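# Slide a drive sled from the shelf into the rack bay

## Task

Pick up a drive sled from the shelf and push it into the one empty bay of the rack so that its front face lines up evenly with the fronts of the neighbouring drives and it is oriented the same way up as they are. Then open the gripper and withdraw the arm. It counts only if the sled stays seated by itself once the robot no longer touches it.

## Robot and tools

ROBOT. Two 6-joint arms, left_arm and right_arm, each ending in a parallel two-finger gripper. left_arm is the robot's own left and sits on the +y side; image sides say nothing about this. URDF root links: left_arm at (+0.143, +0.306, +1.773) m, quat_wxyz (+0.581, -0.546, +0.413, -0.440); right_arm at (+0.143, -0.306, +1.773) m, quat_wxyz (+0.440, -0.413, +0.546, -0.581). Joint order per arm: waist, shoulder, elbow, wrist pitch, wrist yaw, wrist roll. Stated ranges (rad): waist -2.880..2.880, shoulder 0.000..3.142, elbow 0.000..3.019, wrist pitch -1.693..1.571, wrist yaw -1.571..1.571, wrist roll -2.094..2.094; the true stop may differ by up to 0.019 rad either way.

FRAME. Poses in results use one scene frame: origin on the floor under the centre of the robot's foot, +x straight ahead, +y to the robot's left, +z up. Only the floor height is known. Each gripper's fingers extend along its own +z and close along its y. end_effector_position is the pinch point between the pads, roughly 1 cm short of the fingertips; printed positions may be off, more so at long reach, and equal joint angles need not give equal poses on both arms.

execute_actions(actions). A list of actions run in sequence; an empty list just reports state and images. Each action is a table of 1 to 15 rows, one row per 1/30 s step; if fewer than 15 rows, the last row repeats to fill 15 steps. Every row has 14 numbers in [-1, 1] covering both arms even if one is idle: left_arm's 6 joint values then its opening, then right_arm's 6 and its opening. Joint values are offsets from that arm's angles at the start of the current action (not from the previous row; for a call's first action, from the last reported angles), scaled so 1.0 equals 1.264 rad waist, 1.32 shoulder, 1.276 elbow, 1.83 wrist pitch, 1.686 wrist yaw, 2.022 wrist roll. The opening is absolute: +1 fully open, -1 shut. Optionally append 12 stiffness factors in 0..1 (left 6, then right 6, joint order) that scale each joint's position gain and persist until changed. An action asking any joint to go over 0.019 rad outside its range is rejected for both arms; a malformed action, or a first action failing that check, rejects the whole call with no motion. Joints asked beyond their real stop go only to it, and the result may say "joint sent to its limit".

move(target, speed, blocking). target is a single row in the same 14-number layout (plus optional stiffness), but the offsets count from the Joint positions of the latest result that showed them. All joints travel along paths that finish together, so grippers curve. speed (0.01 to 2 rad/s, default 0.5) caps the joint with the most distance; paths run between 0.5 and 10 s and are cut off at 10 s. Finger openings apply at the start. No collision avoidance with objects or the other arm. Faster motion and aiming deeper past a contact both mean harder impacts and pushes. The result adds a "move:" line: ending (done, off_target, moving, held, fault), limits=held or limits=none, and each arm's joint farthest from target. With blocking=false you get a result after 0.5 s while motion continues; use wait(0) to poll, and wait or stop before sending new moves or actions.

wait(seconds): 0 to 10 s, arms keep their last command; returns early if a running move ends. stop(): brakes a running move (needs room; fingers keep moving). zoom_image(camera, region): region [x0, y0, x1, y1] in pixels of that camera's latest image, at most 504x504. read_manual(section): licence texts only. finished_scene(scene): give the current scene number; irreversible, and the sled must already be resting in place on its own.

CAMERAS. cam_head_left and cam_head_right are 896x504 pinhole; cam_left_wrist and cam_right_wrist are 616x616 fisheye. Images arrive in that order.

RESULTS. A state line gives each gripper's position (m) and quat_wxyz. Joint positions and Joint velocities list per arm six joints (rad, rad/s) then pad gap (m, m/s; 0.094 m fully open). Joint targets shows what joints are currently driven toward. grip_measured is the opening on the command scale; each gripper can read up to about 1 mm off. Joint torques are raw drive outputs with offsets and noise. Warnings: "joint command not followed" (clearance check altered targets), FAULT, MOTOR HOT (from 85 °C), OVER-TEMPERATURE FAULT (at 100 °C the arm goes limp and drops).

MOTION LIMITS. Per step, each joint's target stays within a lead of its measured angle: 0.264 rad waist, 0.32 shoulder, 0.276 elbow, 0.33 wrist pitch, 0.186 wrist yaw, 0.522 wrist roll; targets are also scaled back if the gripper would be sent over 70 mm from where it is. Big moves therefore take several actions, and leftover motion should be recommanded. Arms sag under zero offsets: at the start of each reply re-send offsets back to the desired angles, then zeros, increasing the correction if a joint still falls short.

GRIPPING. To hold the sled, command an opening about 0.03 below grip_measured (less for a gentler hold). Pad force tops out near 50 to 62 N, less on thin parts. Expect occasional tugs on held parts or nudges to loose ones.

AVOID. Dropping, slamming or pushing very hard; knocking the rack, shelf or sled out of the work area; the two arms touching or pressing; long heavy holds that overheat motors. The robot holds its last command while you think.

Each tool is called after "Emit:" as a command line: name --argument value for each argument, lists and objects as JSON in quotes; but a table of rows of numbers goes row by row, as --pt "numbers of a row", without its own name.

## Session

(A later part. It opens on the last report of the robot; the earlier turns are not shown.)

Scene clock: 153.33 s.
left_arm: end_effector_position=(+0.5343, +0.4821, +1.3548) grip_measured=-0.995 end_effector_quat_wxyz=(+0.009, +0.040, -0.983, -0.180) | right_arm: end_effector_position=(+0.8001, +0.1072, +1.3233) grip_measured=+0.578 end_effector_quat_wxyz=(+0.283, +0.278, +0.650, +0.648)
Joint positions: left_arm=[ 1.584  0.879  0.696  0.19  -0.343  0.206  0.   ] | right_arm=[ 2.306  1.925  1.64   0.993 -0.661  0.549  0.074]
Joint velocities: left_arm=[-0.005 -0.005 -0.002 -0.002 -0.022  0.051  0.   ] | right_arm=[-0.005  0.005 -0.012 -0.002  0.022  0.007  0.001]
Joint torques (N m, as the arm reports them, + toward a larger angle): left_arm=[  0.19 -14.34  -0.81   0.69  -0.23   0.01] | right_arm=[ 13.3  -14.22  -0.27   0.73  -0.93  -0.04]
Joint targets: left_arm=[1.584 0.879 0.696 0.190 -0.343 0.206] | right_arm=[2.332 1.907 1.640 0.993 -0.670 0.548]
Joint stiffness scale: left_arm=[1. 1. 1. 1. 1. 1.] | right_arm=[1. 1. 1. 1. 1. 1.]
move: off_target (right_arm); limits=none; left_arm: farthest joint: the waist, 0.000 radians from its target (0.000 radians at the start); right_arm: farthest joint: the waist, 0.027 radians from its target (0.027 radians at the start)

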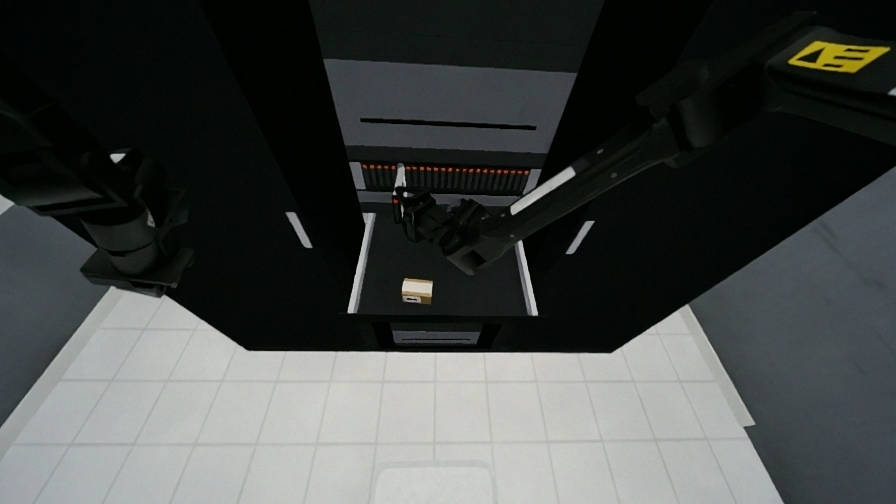

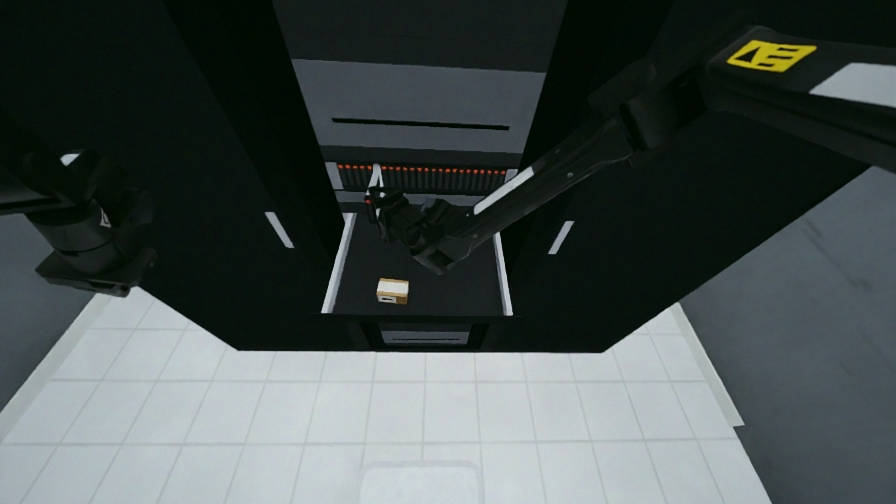

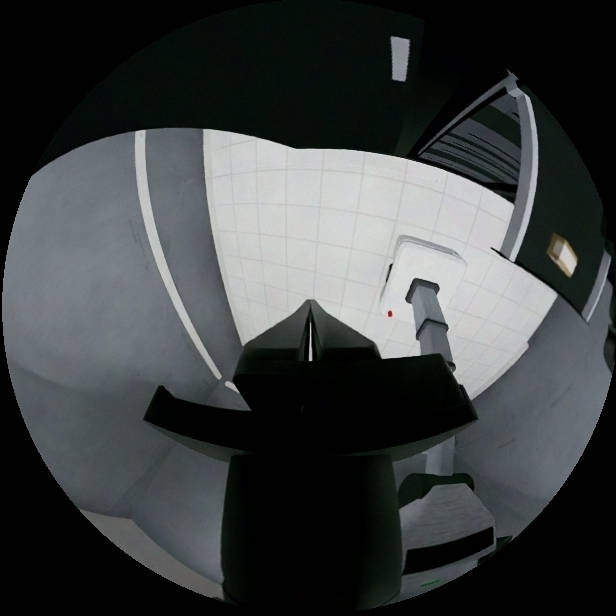

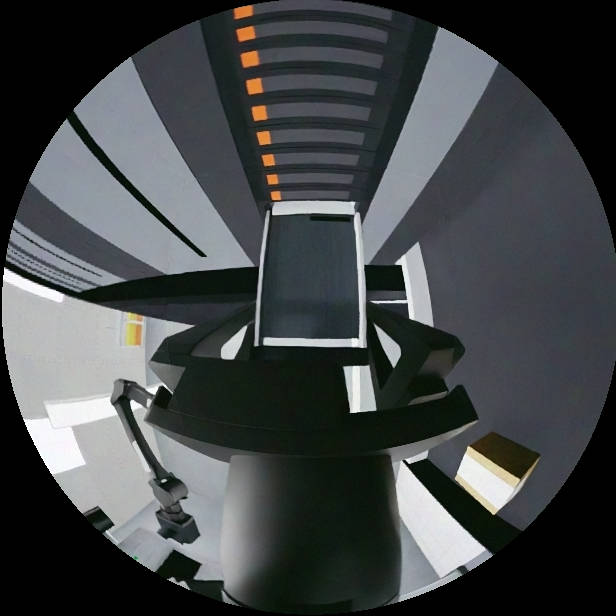

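Emit:
execute_actions --actions '[[[0,0,0,0,0,0,-1,0.025,0,0.016,-0.014,-0.005,0,0.5]],[[0,0,0,0,0,0,-1,0.024,0,0.016,-0.013,-0.005,0,0.5]]]'

Emit:
zoom_image --camera "cam_head_left" --region '[350,140,450,240]'

Scene clock: 156.17 s.
left_arm: end_effector_position=(+0.5343, +0.4821, +1.3548) grip_measured=-0.995 end_effector_quat_wxyz=(+0.009, +0.040, -0.983, -0.180) | right_arm: end_effector_position=(+0.8109, +0.1125, +1.3256) grip_measured=+0.578 end_effector_quat_wxyz=(+0.276, +0.279, +0.649, +0.652)
Joint positions: left_arm=[ 1.584  0.879  0.696  0.19  -0.343  0.206  0.   ] | right_arm=[ 2.315  1.926  1.672  0.95  -0.661  0.549  0.074]
Joint velocities: left_arm=[-0.005 -0.005  0.007 -0.017  0.007  0.037  0.001] | right_arm=[ 0.005 -0.005  0.007  0.002 -0.007  0.037  0.001]
Joint torques (N m, as the arm reports them, + toward a larger angle): left_arm=[  0.18 -14.29  -0.81   0.7   -0.23   0.01] | right_arm=[ 13.33 -12.65   0.33   0.56  -0.94  -0.05]
Joint targets: left_arm=[1.584 0.879 0.696 0.190 -0.343 0.206] | right_arm=[2.342 1.926 1.677 0.947 -0.670 0.549]
Joint stiffness scale: left_arm=[1. 1. 1. 1. 1. 1.] | right_arm=[1. 1. 1. 1. 1. 1.]

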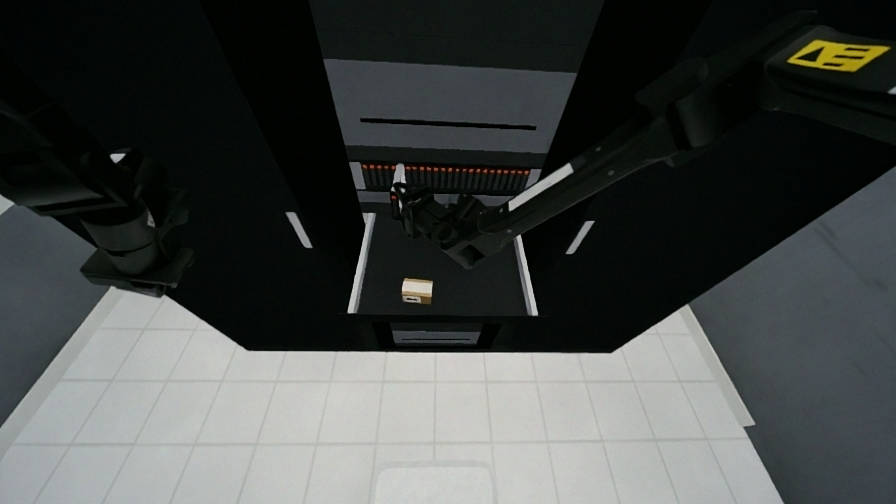

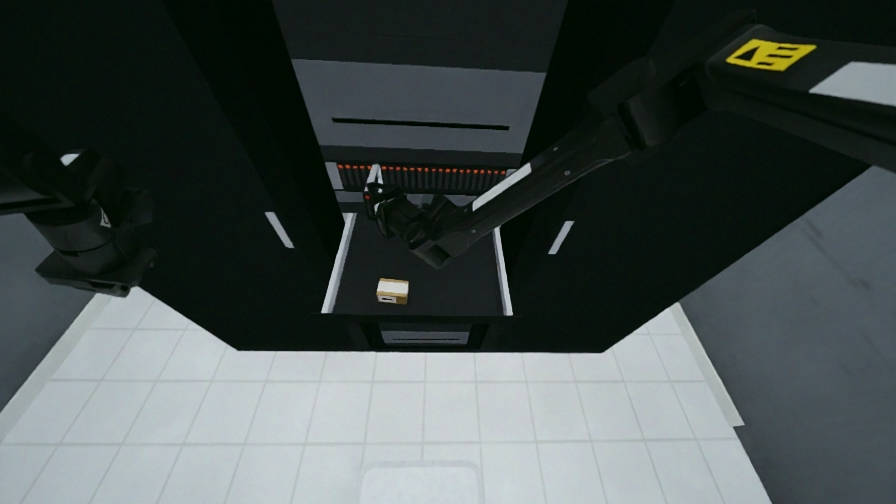

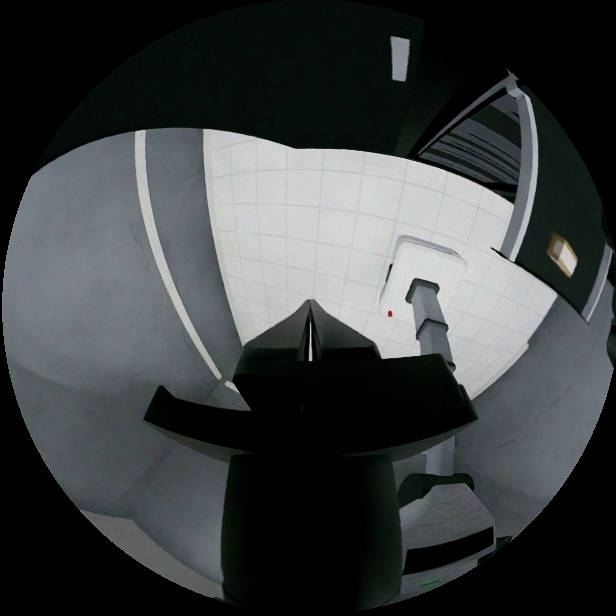

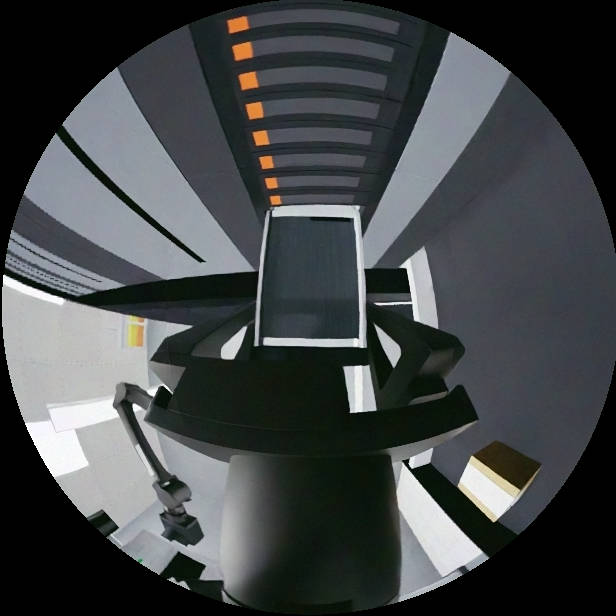

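Region (350, 140, 450, 240) of cam_head_left's 896x504 image, scaled by 5.040, with more detail than that image has.

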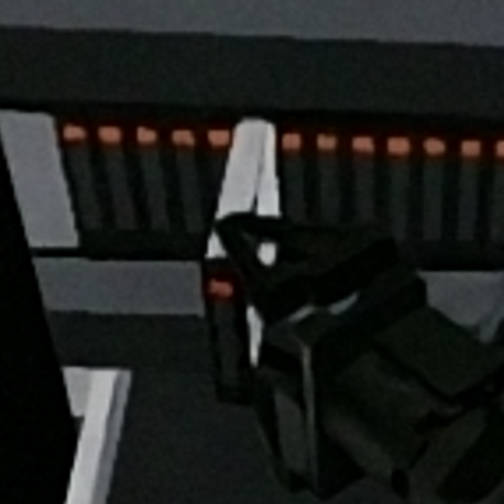

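Slightly left/high; trim wrist yaw and advance without waist.

Emit:
execute_actions --actions '[[[0,0,0,0,0,0,-1,0.01,-0.005,0,0,0.004,0,0.5]],[[0,0,0,0,0,0,-1,0.01,-0.005,0.018,-0.011,-0.003,0,0.5]],[[0,0,0,0,0,0,-1,0.01,-0.005,0.018,-0.011,-0.003,0,0.5]],[[0,0,0,0,0,0,-1,0.01,-0.005,0.018,-0.011,-0.003,0,0.5]]]'

Emit:
zoom_image --camera "cam_head_left" --region '[350,140,450,240]'

Scene clock: 161.43 s.
left_arm: end_effector_position=(+0.5343, +0.4821, +1.3548) grip_measured=-0.995 end_effector_quat_wxyz=(+0.009, +0.040, -0.983, -0.180) | right_arm: end_effector_position=(+0.8301, +0.1101, +1.3222) grip_measured=+0.578 end_effector_quat_wxyz=(+0.275, +0.281, +0.651, +0.650)
Joint positions: left_arm=[ 1.584  0.879  0.696  0.19  -0.343  0.206  0.   ] | right_arm=[ 2.315  1.926  1.723  0.897 -0.655  0.549  0.074]
Joint velocities: left_arm=[ 0.005 -0.005 -0.012  0.007  0.037  0.051 -0.001] | right_arm=[-0.005  0.005 -0.002  0.007 -0.022 -0.007  0.001]
Joint torques (N m, as the arm reports them, + toward a larger angle): left_arm=[  0.16 -14.34  -0.81   0.69  -0.24   0.01] | right_arm=[ 12.18 -13.68   1.07   0.66  -0.82  -0.02]
Joint targets: left_arm=[1.584 0.879 0.696 0.190 -0.343 0.206] | right_arm=[2.328 1.920 1.732 0.896 -0.660 0.549]
Joint stiffness scale: left_arm=[1. 1. 1. 1. 1. 1.] | right_arm=[1. 1. 1. 1. 1. 1.]

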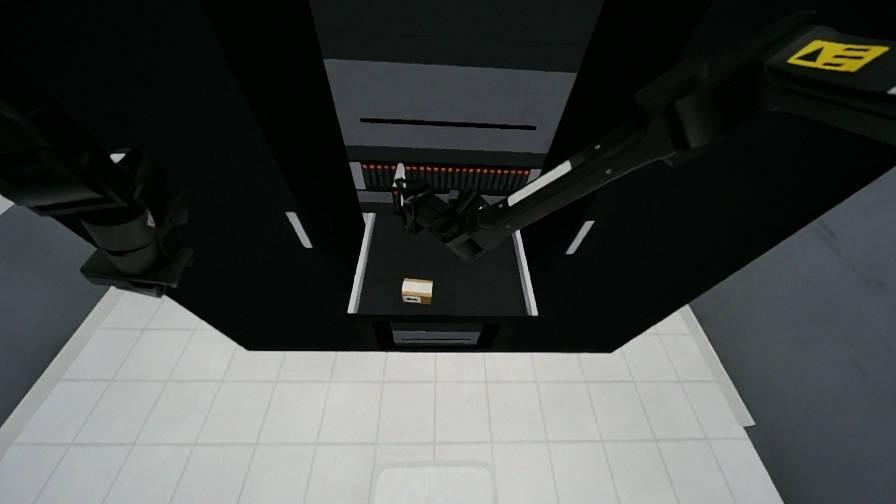

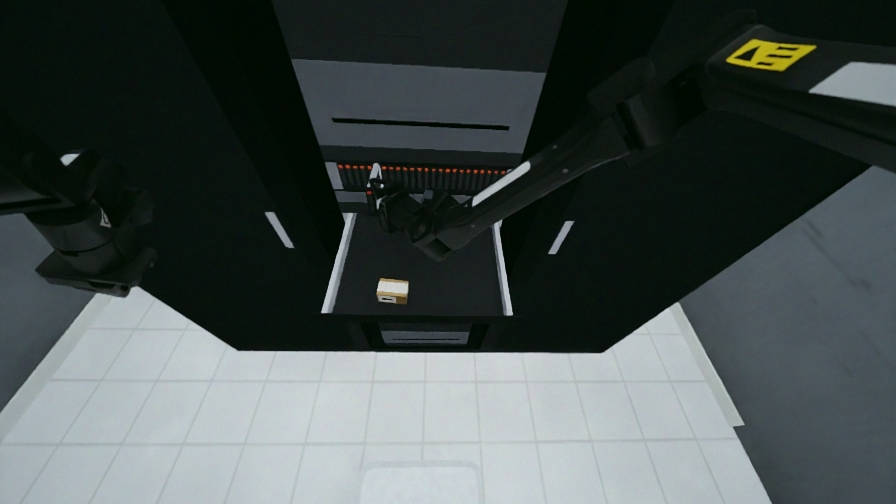

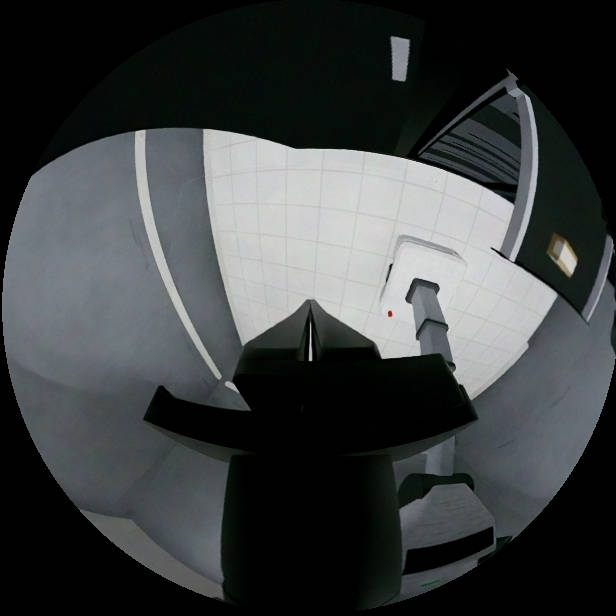

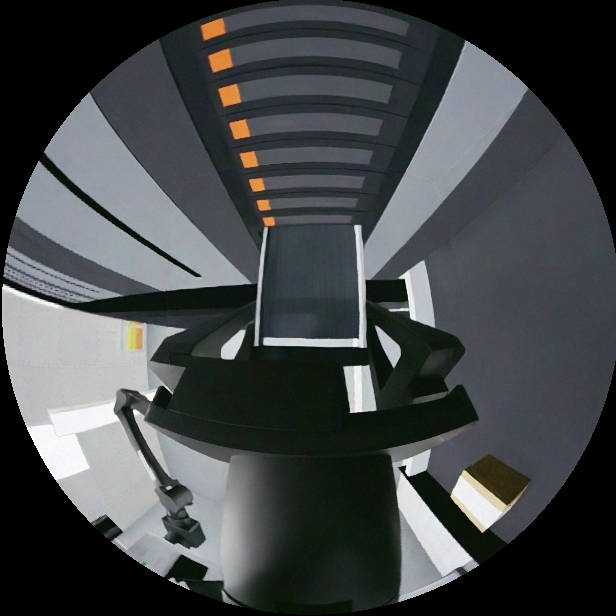

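Region (350, 140, 450, 240) of cam_head_left's 896x504 image, scaled by 5.040, with more detail than that image has.

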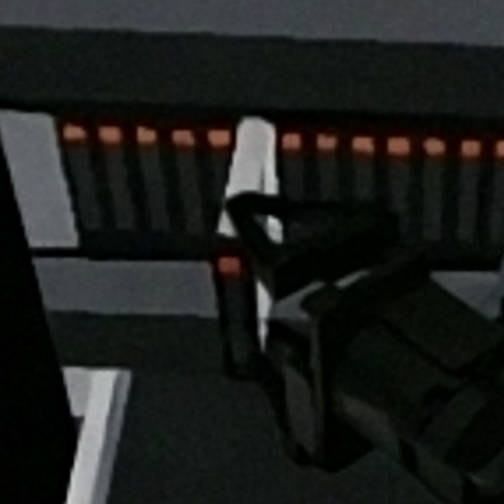

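Emit:
execute_actions --actions '[[[0,0,0,0,0,0,-1,0.024,-0.005,0.01,0,-0.003,0,0.5]]]'

Emit:
move --target '[0,0,0,0,0,0,-1,0.03,0,0.135,-0.085,0.003,-0.01,0.5]' --speed 0.07

Scene clock: 164.30 s.
left_arm: end_effector_position=(+0.5343, +0.4821, +1.3548) grip_measured=-0.995 end_effector_quat_wxyz=(+0.009, +0.040, -0.983, -0.180) | right_arm: end_effector_position=(+0.8314, +0.1108, +1.3237) grip_measured=+0.578 end_effector_quat_wxyz=(+0.276, +0.281, +0.650, +0.650)
Joint positions: left_arm=[ 1.584  0.879  0.696  0.19  -0.343  0.206  0.   ] | right_arm=[ 2.318  1.926  1.725  0.897 -0.654  0.549  0.074]
Joint velocities: left_arm=[ 0.005  0.005  0.002 -0.012 -0.007  0.007 -0.   ] | right_arm=[ 0.005 -0.005 -0.002 -0.017  0.022  0.051 -0.   ]
Joint torques (N m, as the arm reports them, + toward a larger angle): left_arm=[  0.17 -14.32  -0.81   0.68  -0.24   0.01] | right_arm=[ 13.56 -13.48   1.28   0.7   -0.81  -0.06]
Joint targets: left_arm=[1.584 0.879 0.696 0.190 -0.343 0.206] | right_arm=[2.346 1.920 1.736 0.897 -0.660 0.549]
Joint stiffness scale: left_arm=[1. 1. 1. 1. 1. 1.] | right_arm=[1. 1. 1. 1. 1. 1.]

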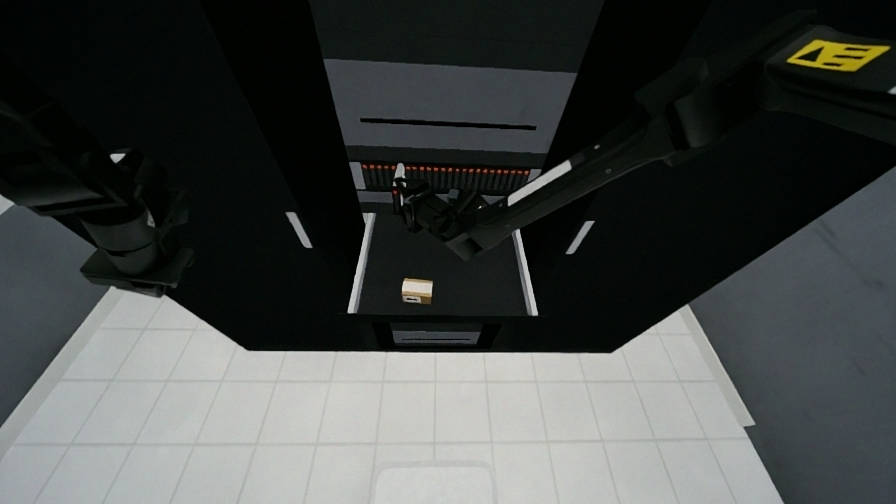

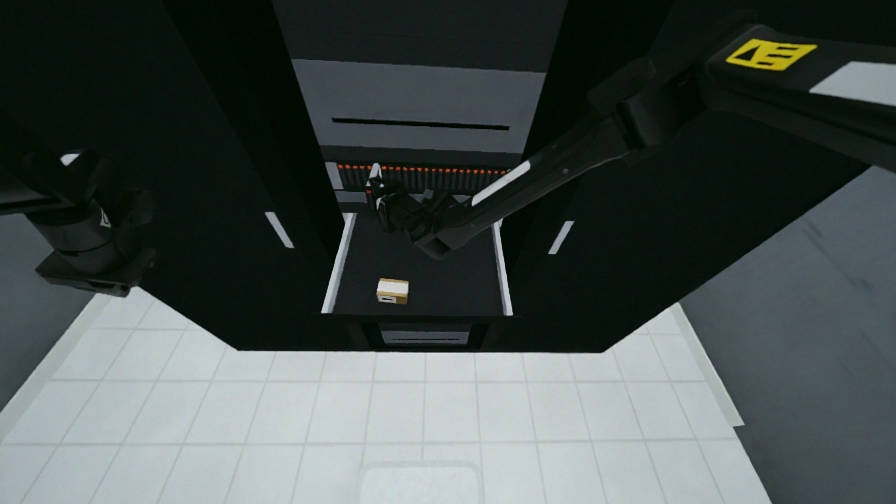

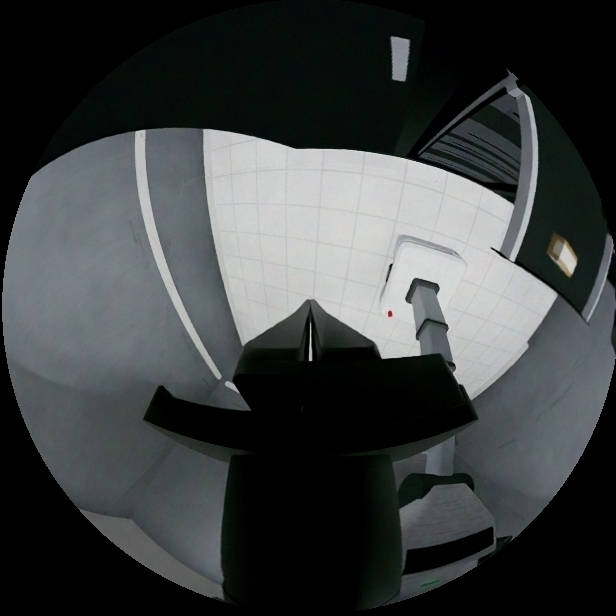

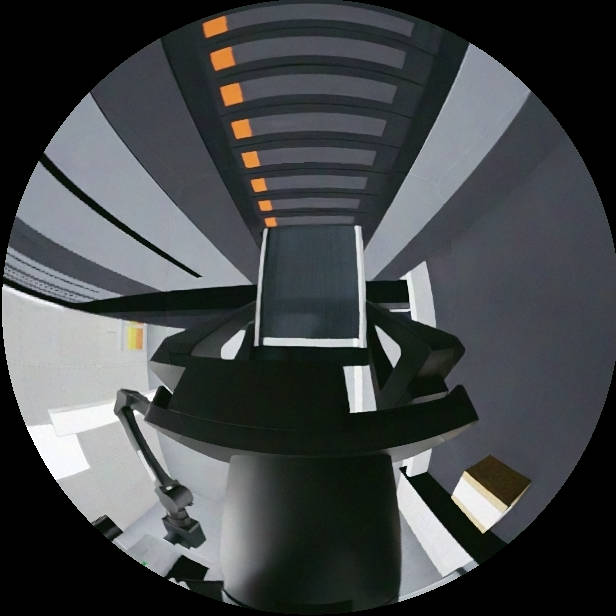

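Scene clock: 167.07 s.
left_arm: end_effector_position=(+0.5343, +0.4821, +1.3548) grip_measured=-0.995 end_effector_quat_wxyz=(+0.009, +0.040, -0.983, -0.180) | right_arm: end_effector_position=(+0.8663, +0.1109, +1.3216) grip_measured=+0.578 end_effector_quat_wxyz=(+0.272, +0.265, +0.653, +0.655)
Joint positions: left_arm=[ 1.584  0.879  0.696  0.19  -0.343  0.206  0.   ] | right_arm=[ 2.319  1.932  1.838  0.761 -0.677  0.517  0.074]
Joint velocities: left_arm=[-0.005  0.005  0.017 -0.007 -0.007 -0.051 -0.   ] | right_arm=[-0.015 -0.005 -0.002 -0.007  0.007  0.007 -0.001]
Joint torques (N m, as the arm reports them, + toward a larger angle): left_arm=[  0.16 -14.31  -0.81   0.68  -0.23   0.01] | right_arm=[ 14.58 -14.63   6.58  -0.07   0.36   0.12]
Joint targets: left_arm=[1.584 0.879 0.696 0.190 -0.343 0.206] | right_arm=[2.356 1.926 1.897 0.741 -0.649 0.529]
Joint stiffness scale: left_arm=[1. 1. 1. 1. 1. 1.] | right_arm=[1. 1. 1. 1. 1. 1.]
move: off_target (right_arm); limits=none; left_arm: farthest joint: the waist, 0.000 radians from its target (0.000 radians at the start); right_arm: farthest joint: the elbow, 0.059 radians from its target (0.172 radians at the start)

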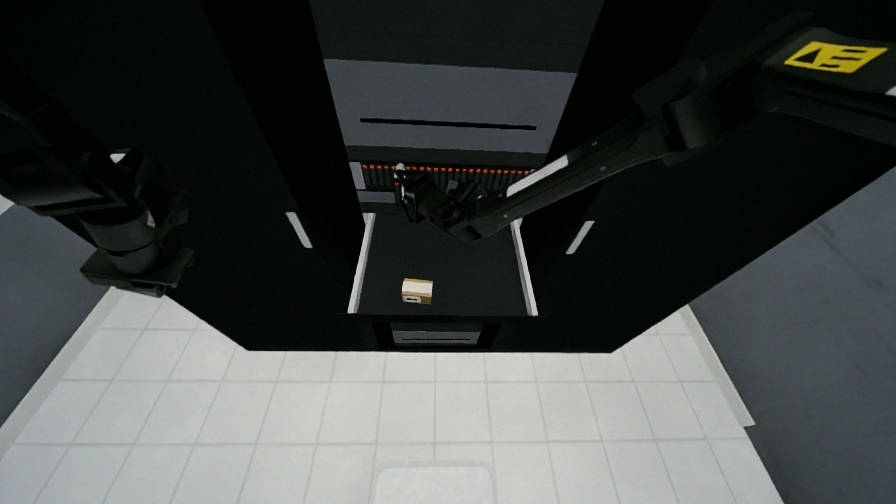

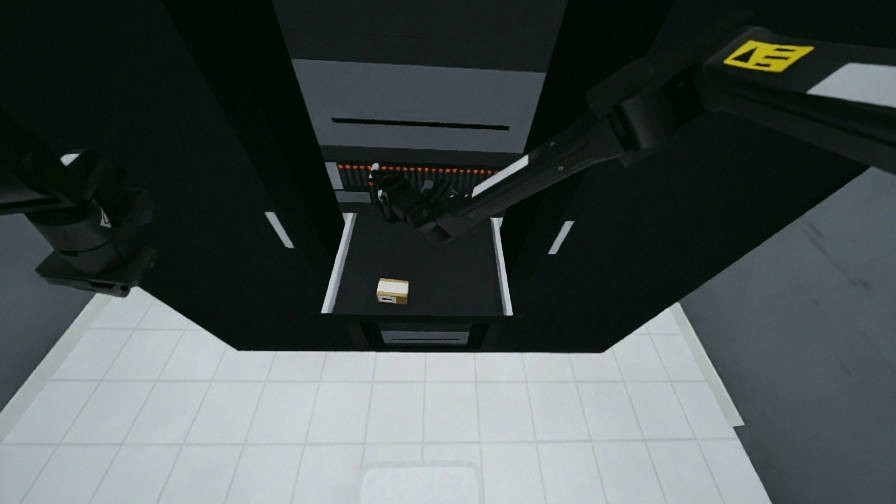

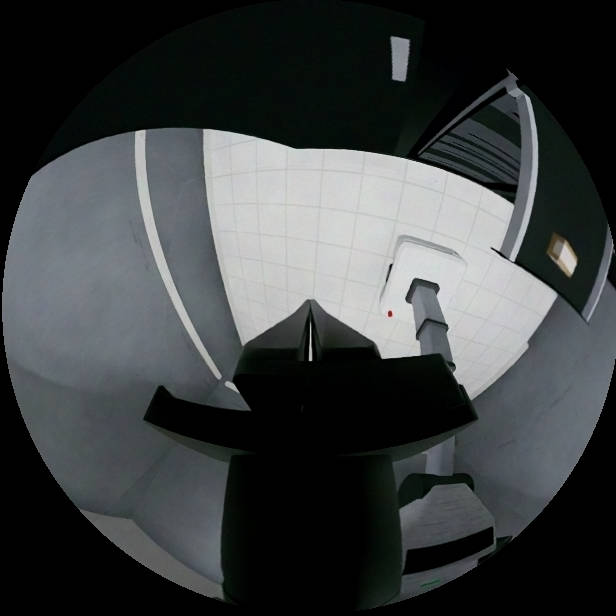

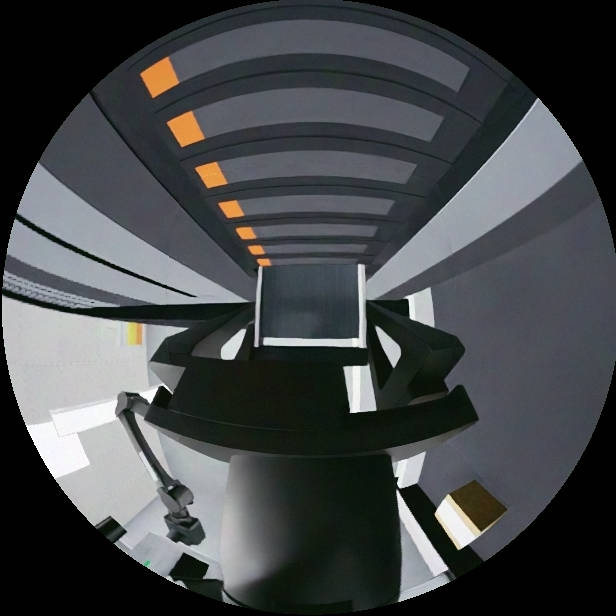

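Emit:
move --target '[0,0,0,0,0,0,-1,0.012,-0.025,0.055,-0.02,0.015,0.006,0.5]' --speed 0.05

Emit:
execute_actions --actions '[]'

Scene clock: 178.73 s.
left_arm: end_effector_position=(+0.5343, +0.4821, +1.3548) grip_measured=-0.995 end_effector_quat_wxyz=(+0.009, +0.040, -0.983, -0.180) | right_arm: end_effector_position=(+0.8702, +0.1098, +1.3207) grip_measured=+0.578 end_effector_quat_wxyz=(+0.271, +0.262, +0.653, +0.657)
Joint positions: left_arm=[ 1.584  0.879  0.696  0.19  -0.343  0.206  0.   ] | right_arm=[ 2.317  1.933  1.852  0.743 -0.684  0.512  0.074]
Joint velocities: left_arm=[-0.005  0.015 -0.012 -0.012 -0.037 -0.022 -0.001] | right_arm=[-0.005 -0.015  0.007  0.002 -0.007 -0.037  0.   ]
Joint torques (N m, as the arm reports them, + toward a larger angle): left_arm=[  0.14 -14.3   -0.81   0.67  -0.23   0.01] | right_arm=[ 13.05 -17.31   6.3    0.06   0.53   0.15]
Joint targets: left_arm=[1.584 0.879 0.696 0.190 -0.343 0.206] | right_arm=[2.334 1.899 1.908 0.725 -0.652 0.529]
Joint stiffness scale: left_arm=[1. 1. 1. 1. 1. 1.] | right_arm=[1. 1. 1. 1. 1. 1.]
move: off_target (right_arm); limits=none; left_arm: farthest joint: the waist, 0.000 radians from its target (0.000 radians at the start); right_arm: farthest joint: the elbow, 0.056 radians from its target (0.070 radians at the start)

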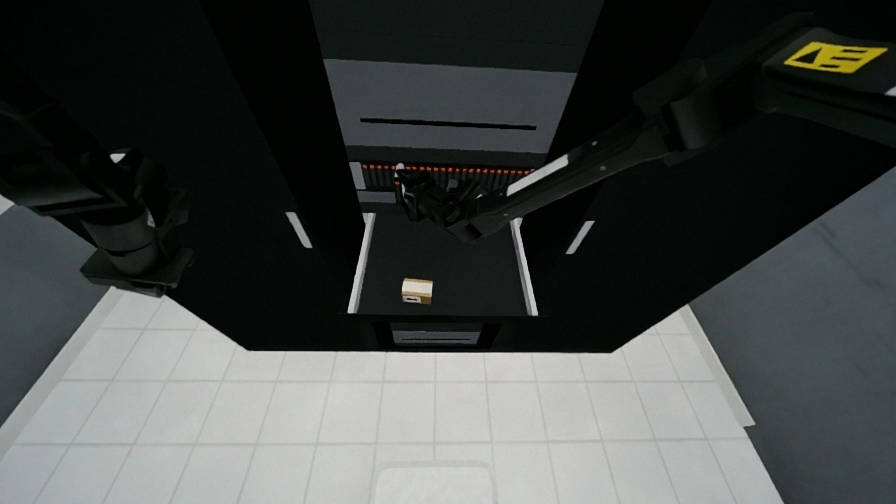

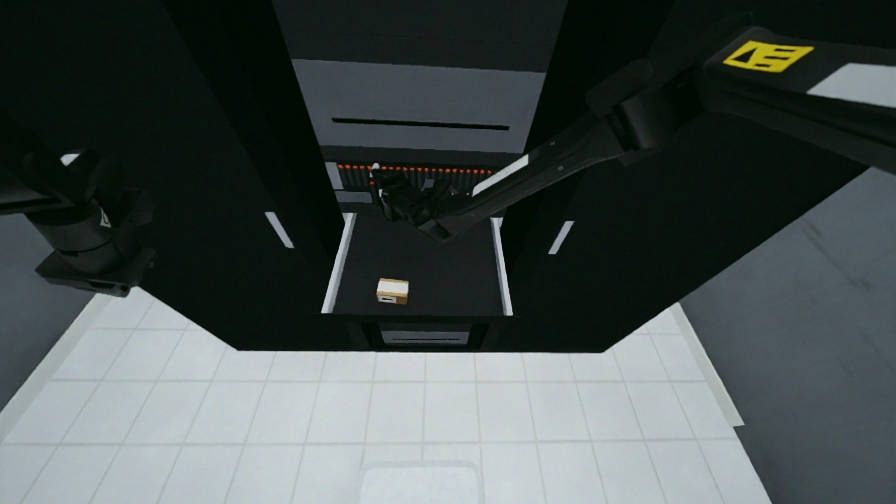

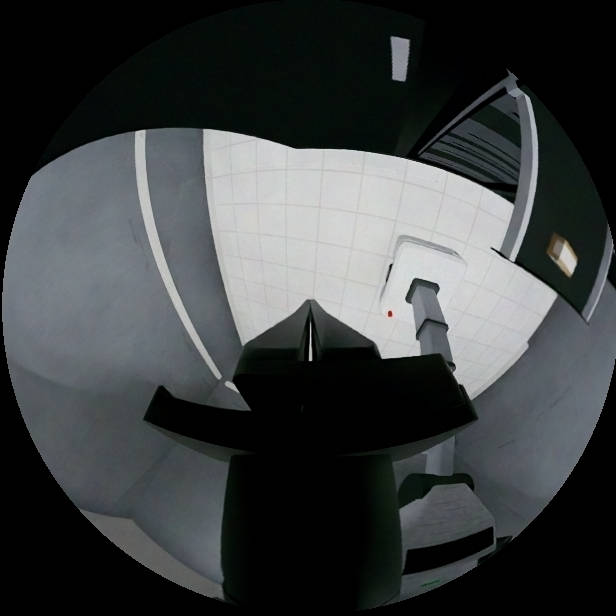

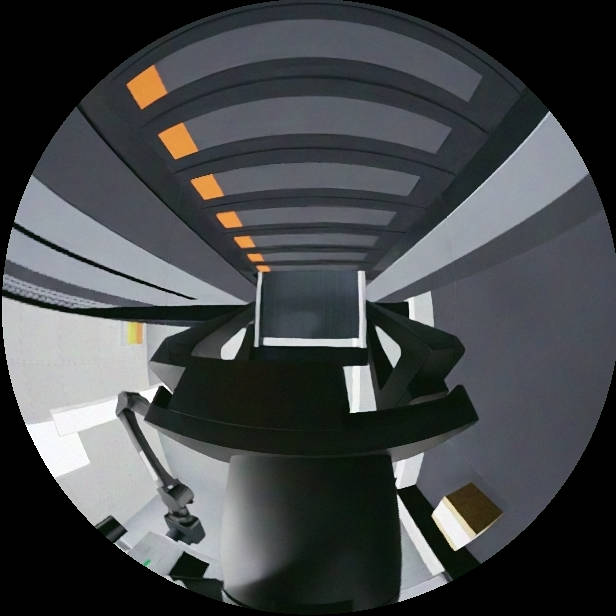

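Scene clock: 178.73 s.
left_arm: end_effector_position=(+0.5343, +0.4821, +1.3548) grip_measured=-0.995 end_effector_quat_wxyz=(+0.009, +0.040, -0.983, -0.180) | right_arm: end_effector_position=(+0.8702, +0.1098, +1.3207) grip_measured=+0.578 end_effector_quat_wxyz=(+0.271, +0.262, +0.653, +0.657)
Joint positions: left_arm=[ 1.584  0.879  0.696  0.19  -0.343  0.206  0.   ] | right_arm=[ 2.317  1.933  1.852  0.743 -0.684  0.512  0.074]
Joint velocities: left_arm=[-0.005  0.015 -0.012 -0.012 -0.037 -0.022 -0.001] | right_arm=[-0.005 -0.015  0.007  0.002 -0.007 -0.037  0.   ]
Joint torques (N m, as the arm reports them, + toward a larger angle): left_arm=[  0.14 -14.3   -0.81   0.67  -0.23   0.01] | right_arm=[ 13.05 -17.31   6.3    0.06   0.53   0.15]
Joint targets: left_arm=[1.584 0.879 0.696 0.190 -0.343 0.206] | right_arm=[2.334 1.899 1.908 0.725 -0.652 0.529]
Joint stiffness scale: left_arm=[1. 1. 1. 1. 1. 1.] | right_arm=[1. 1. 1. 1. 1. 1.]

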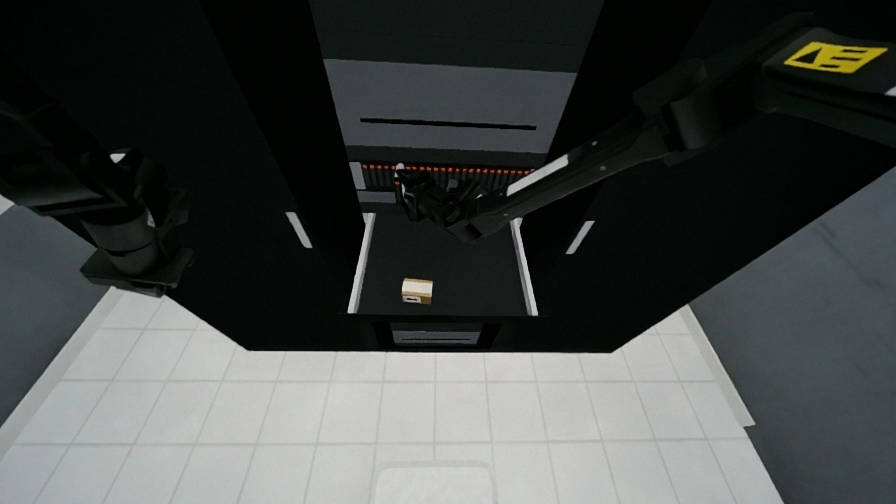

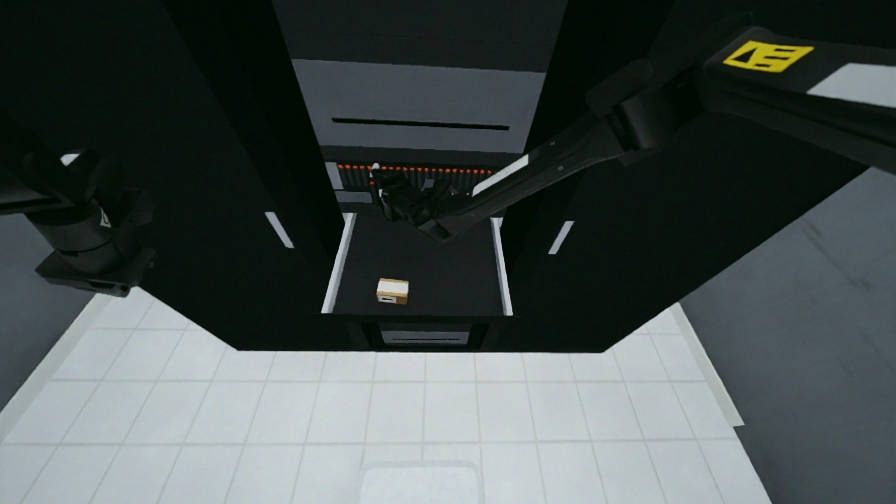

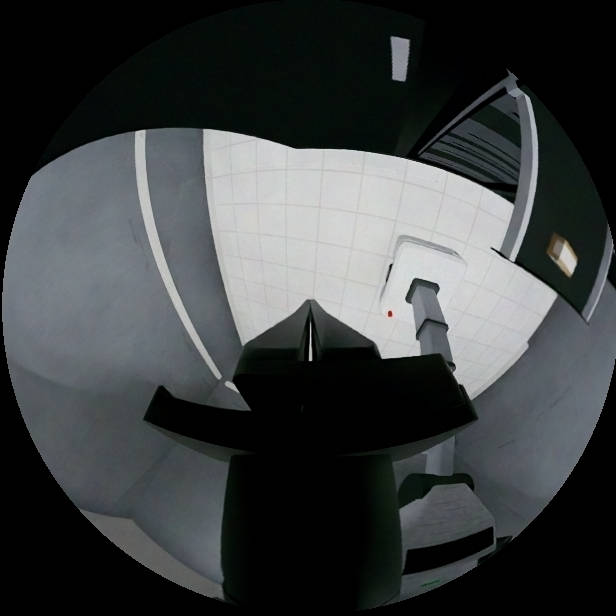

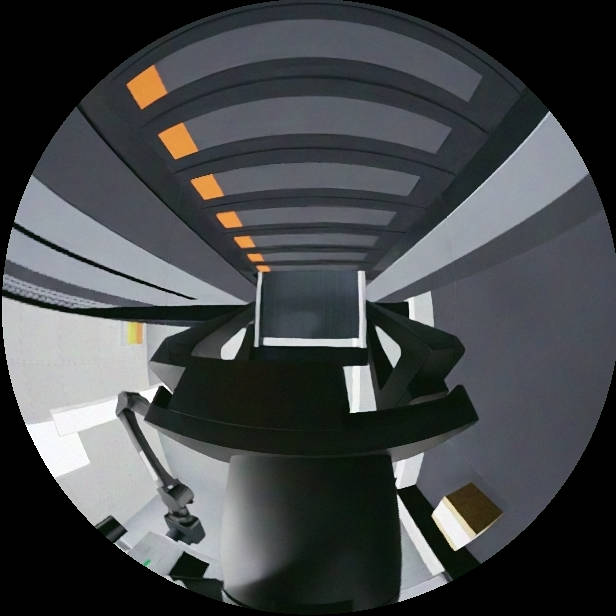

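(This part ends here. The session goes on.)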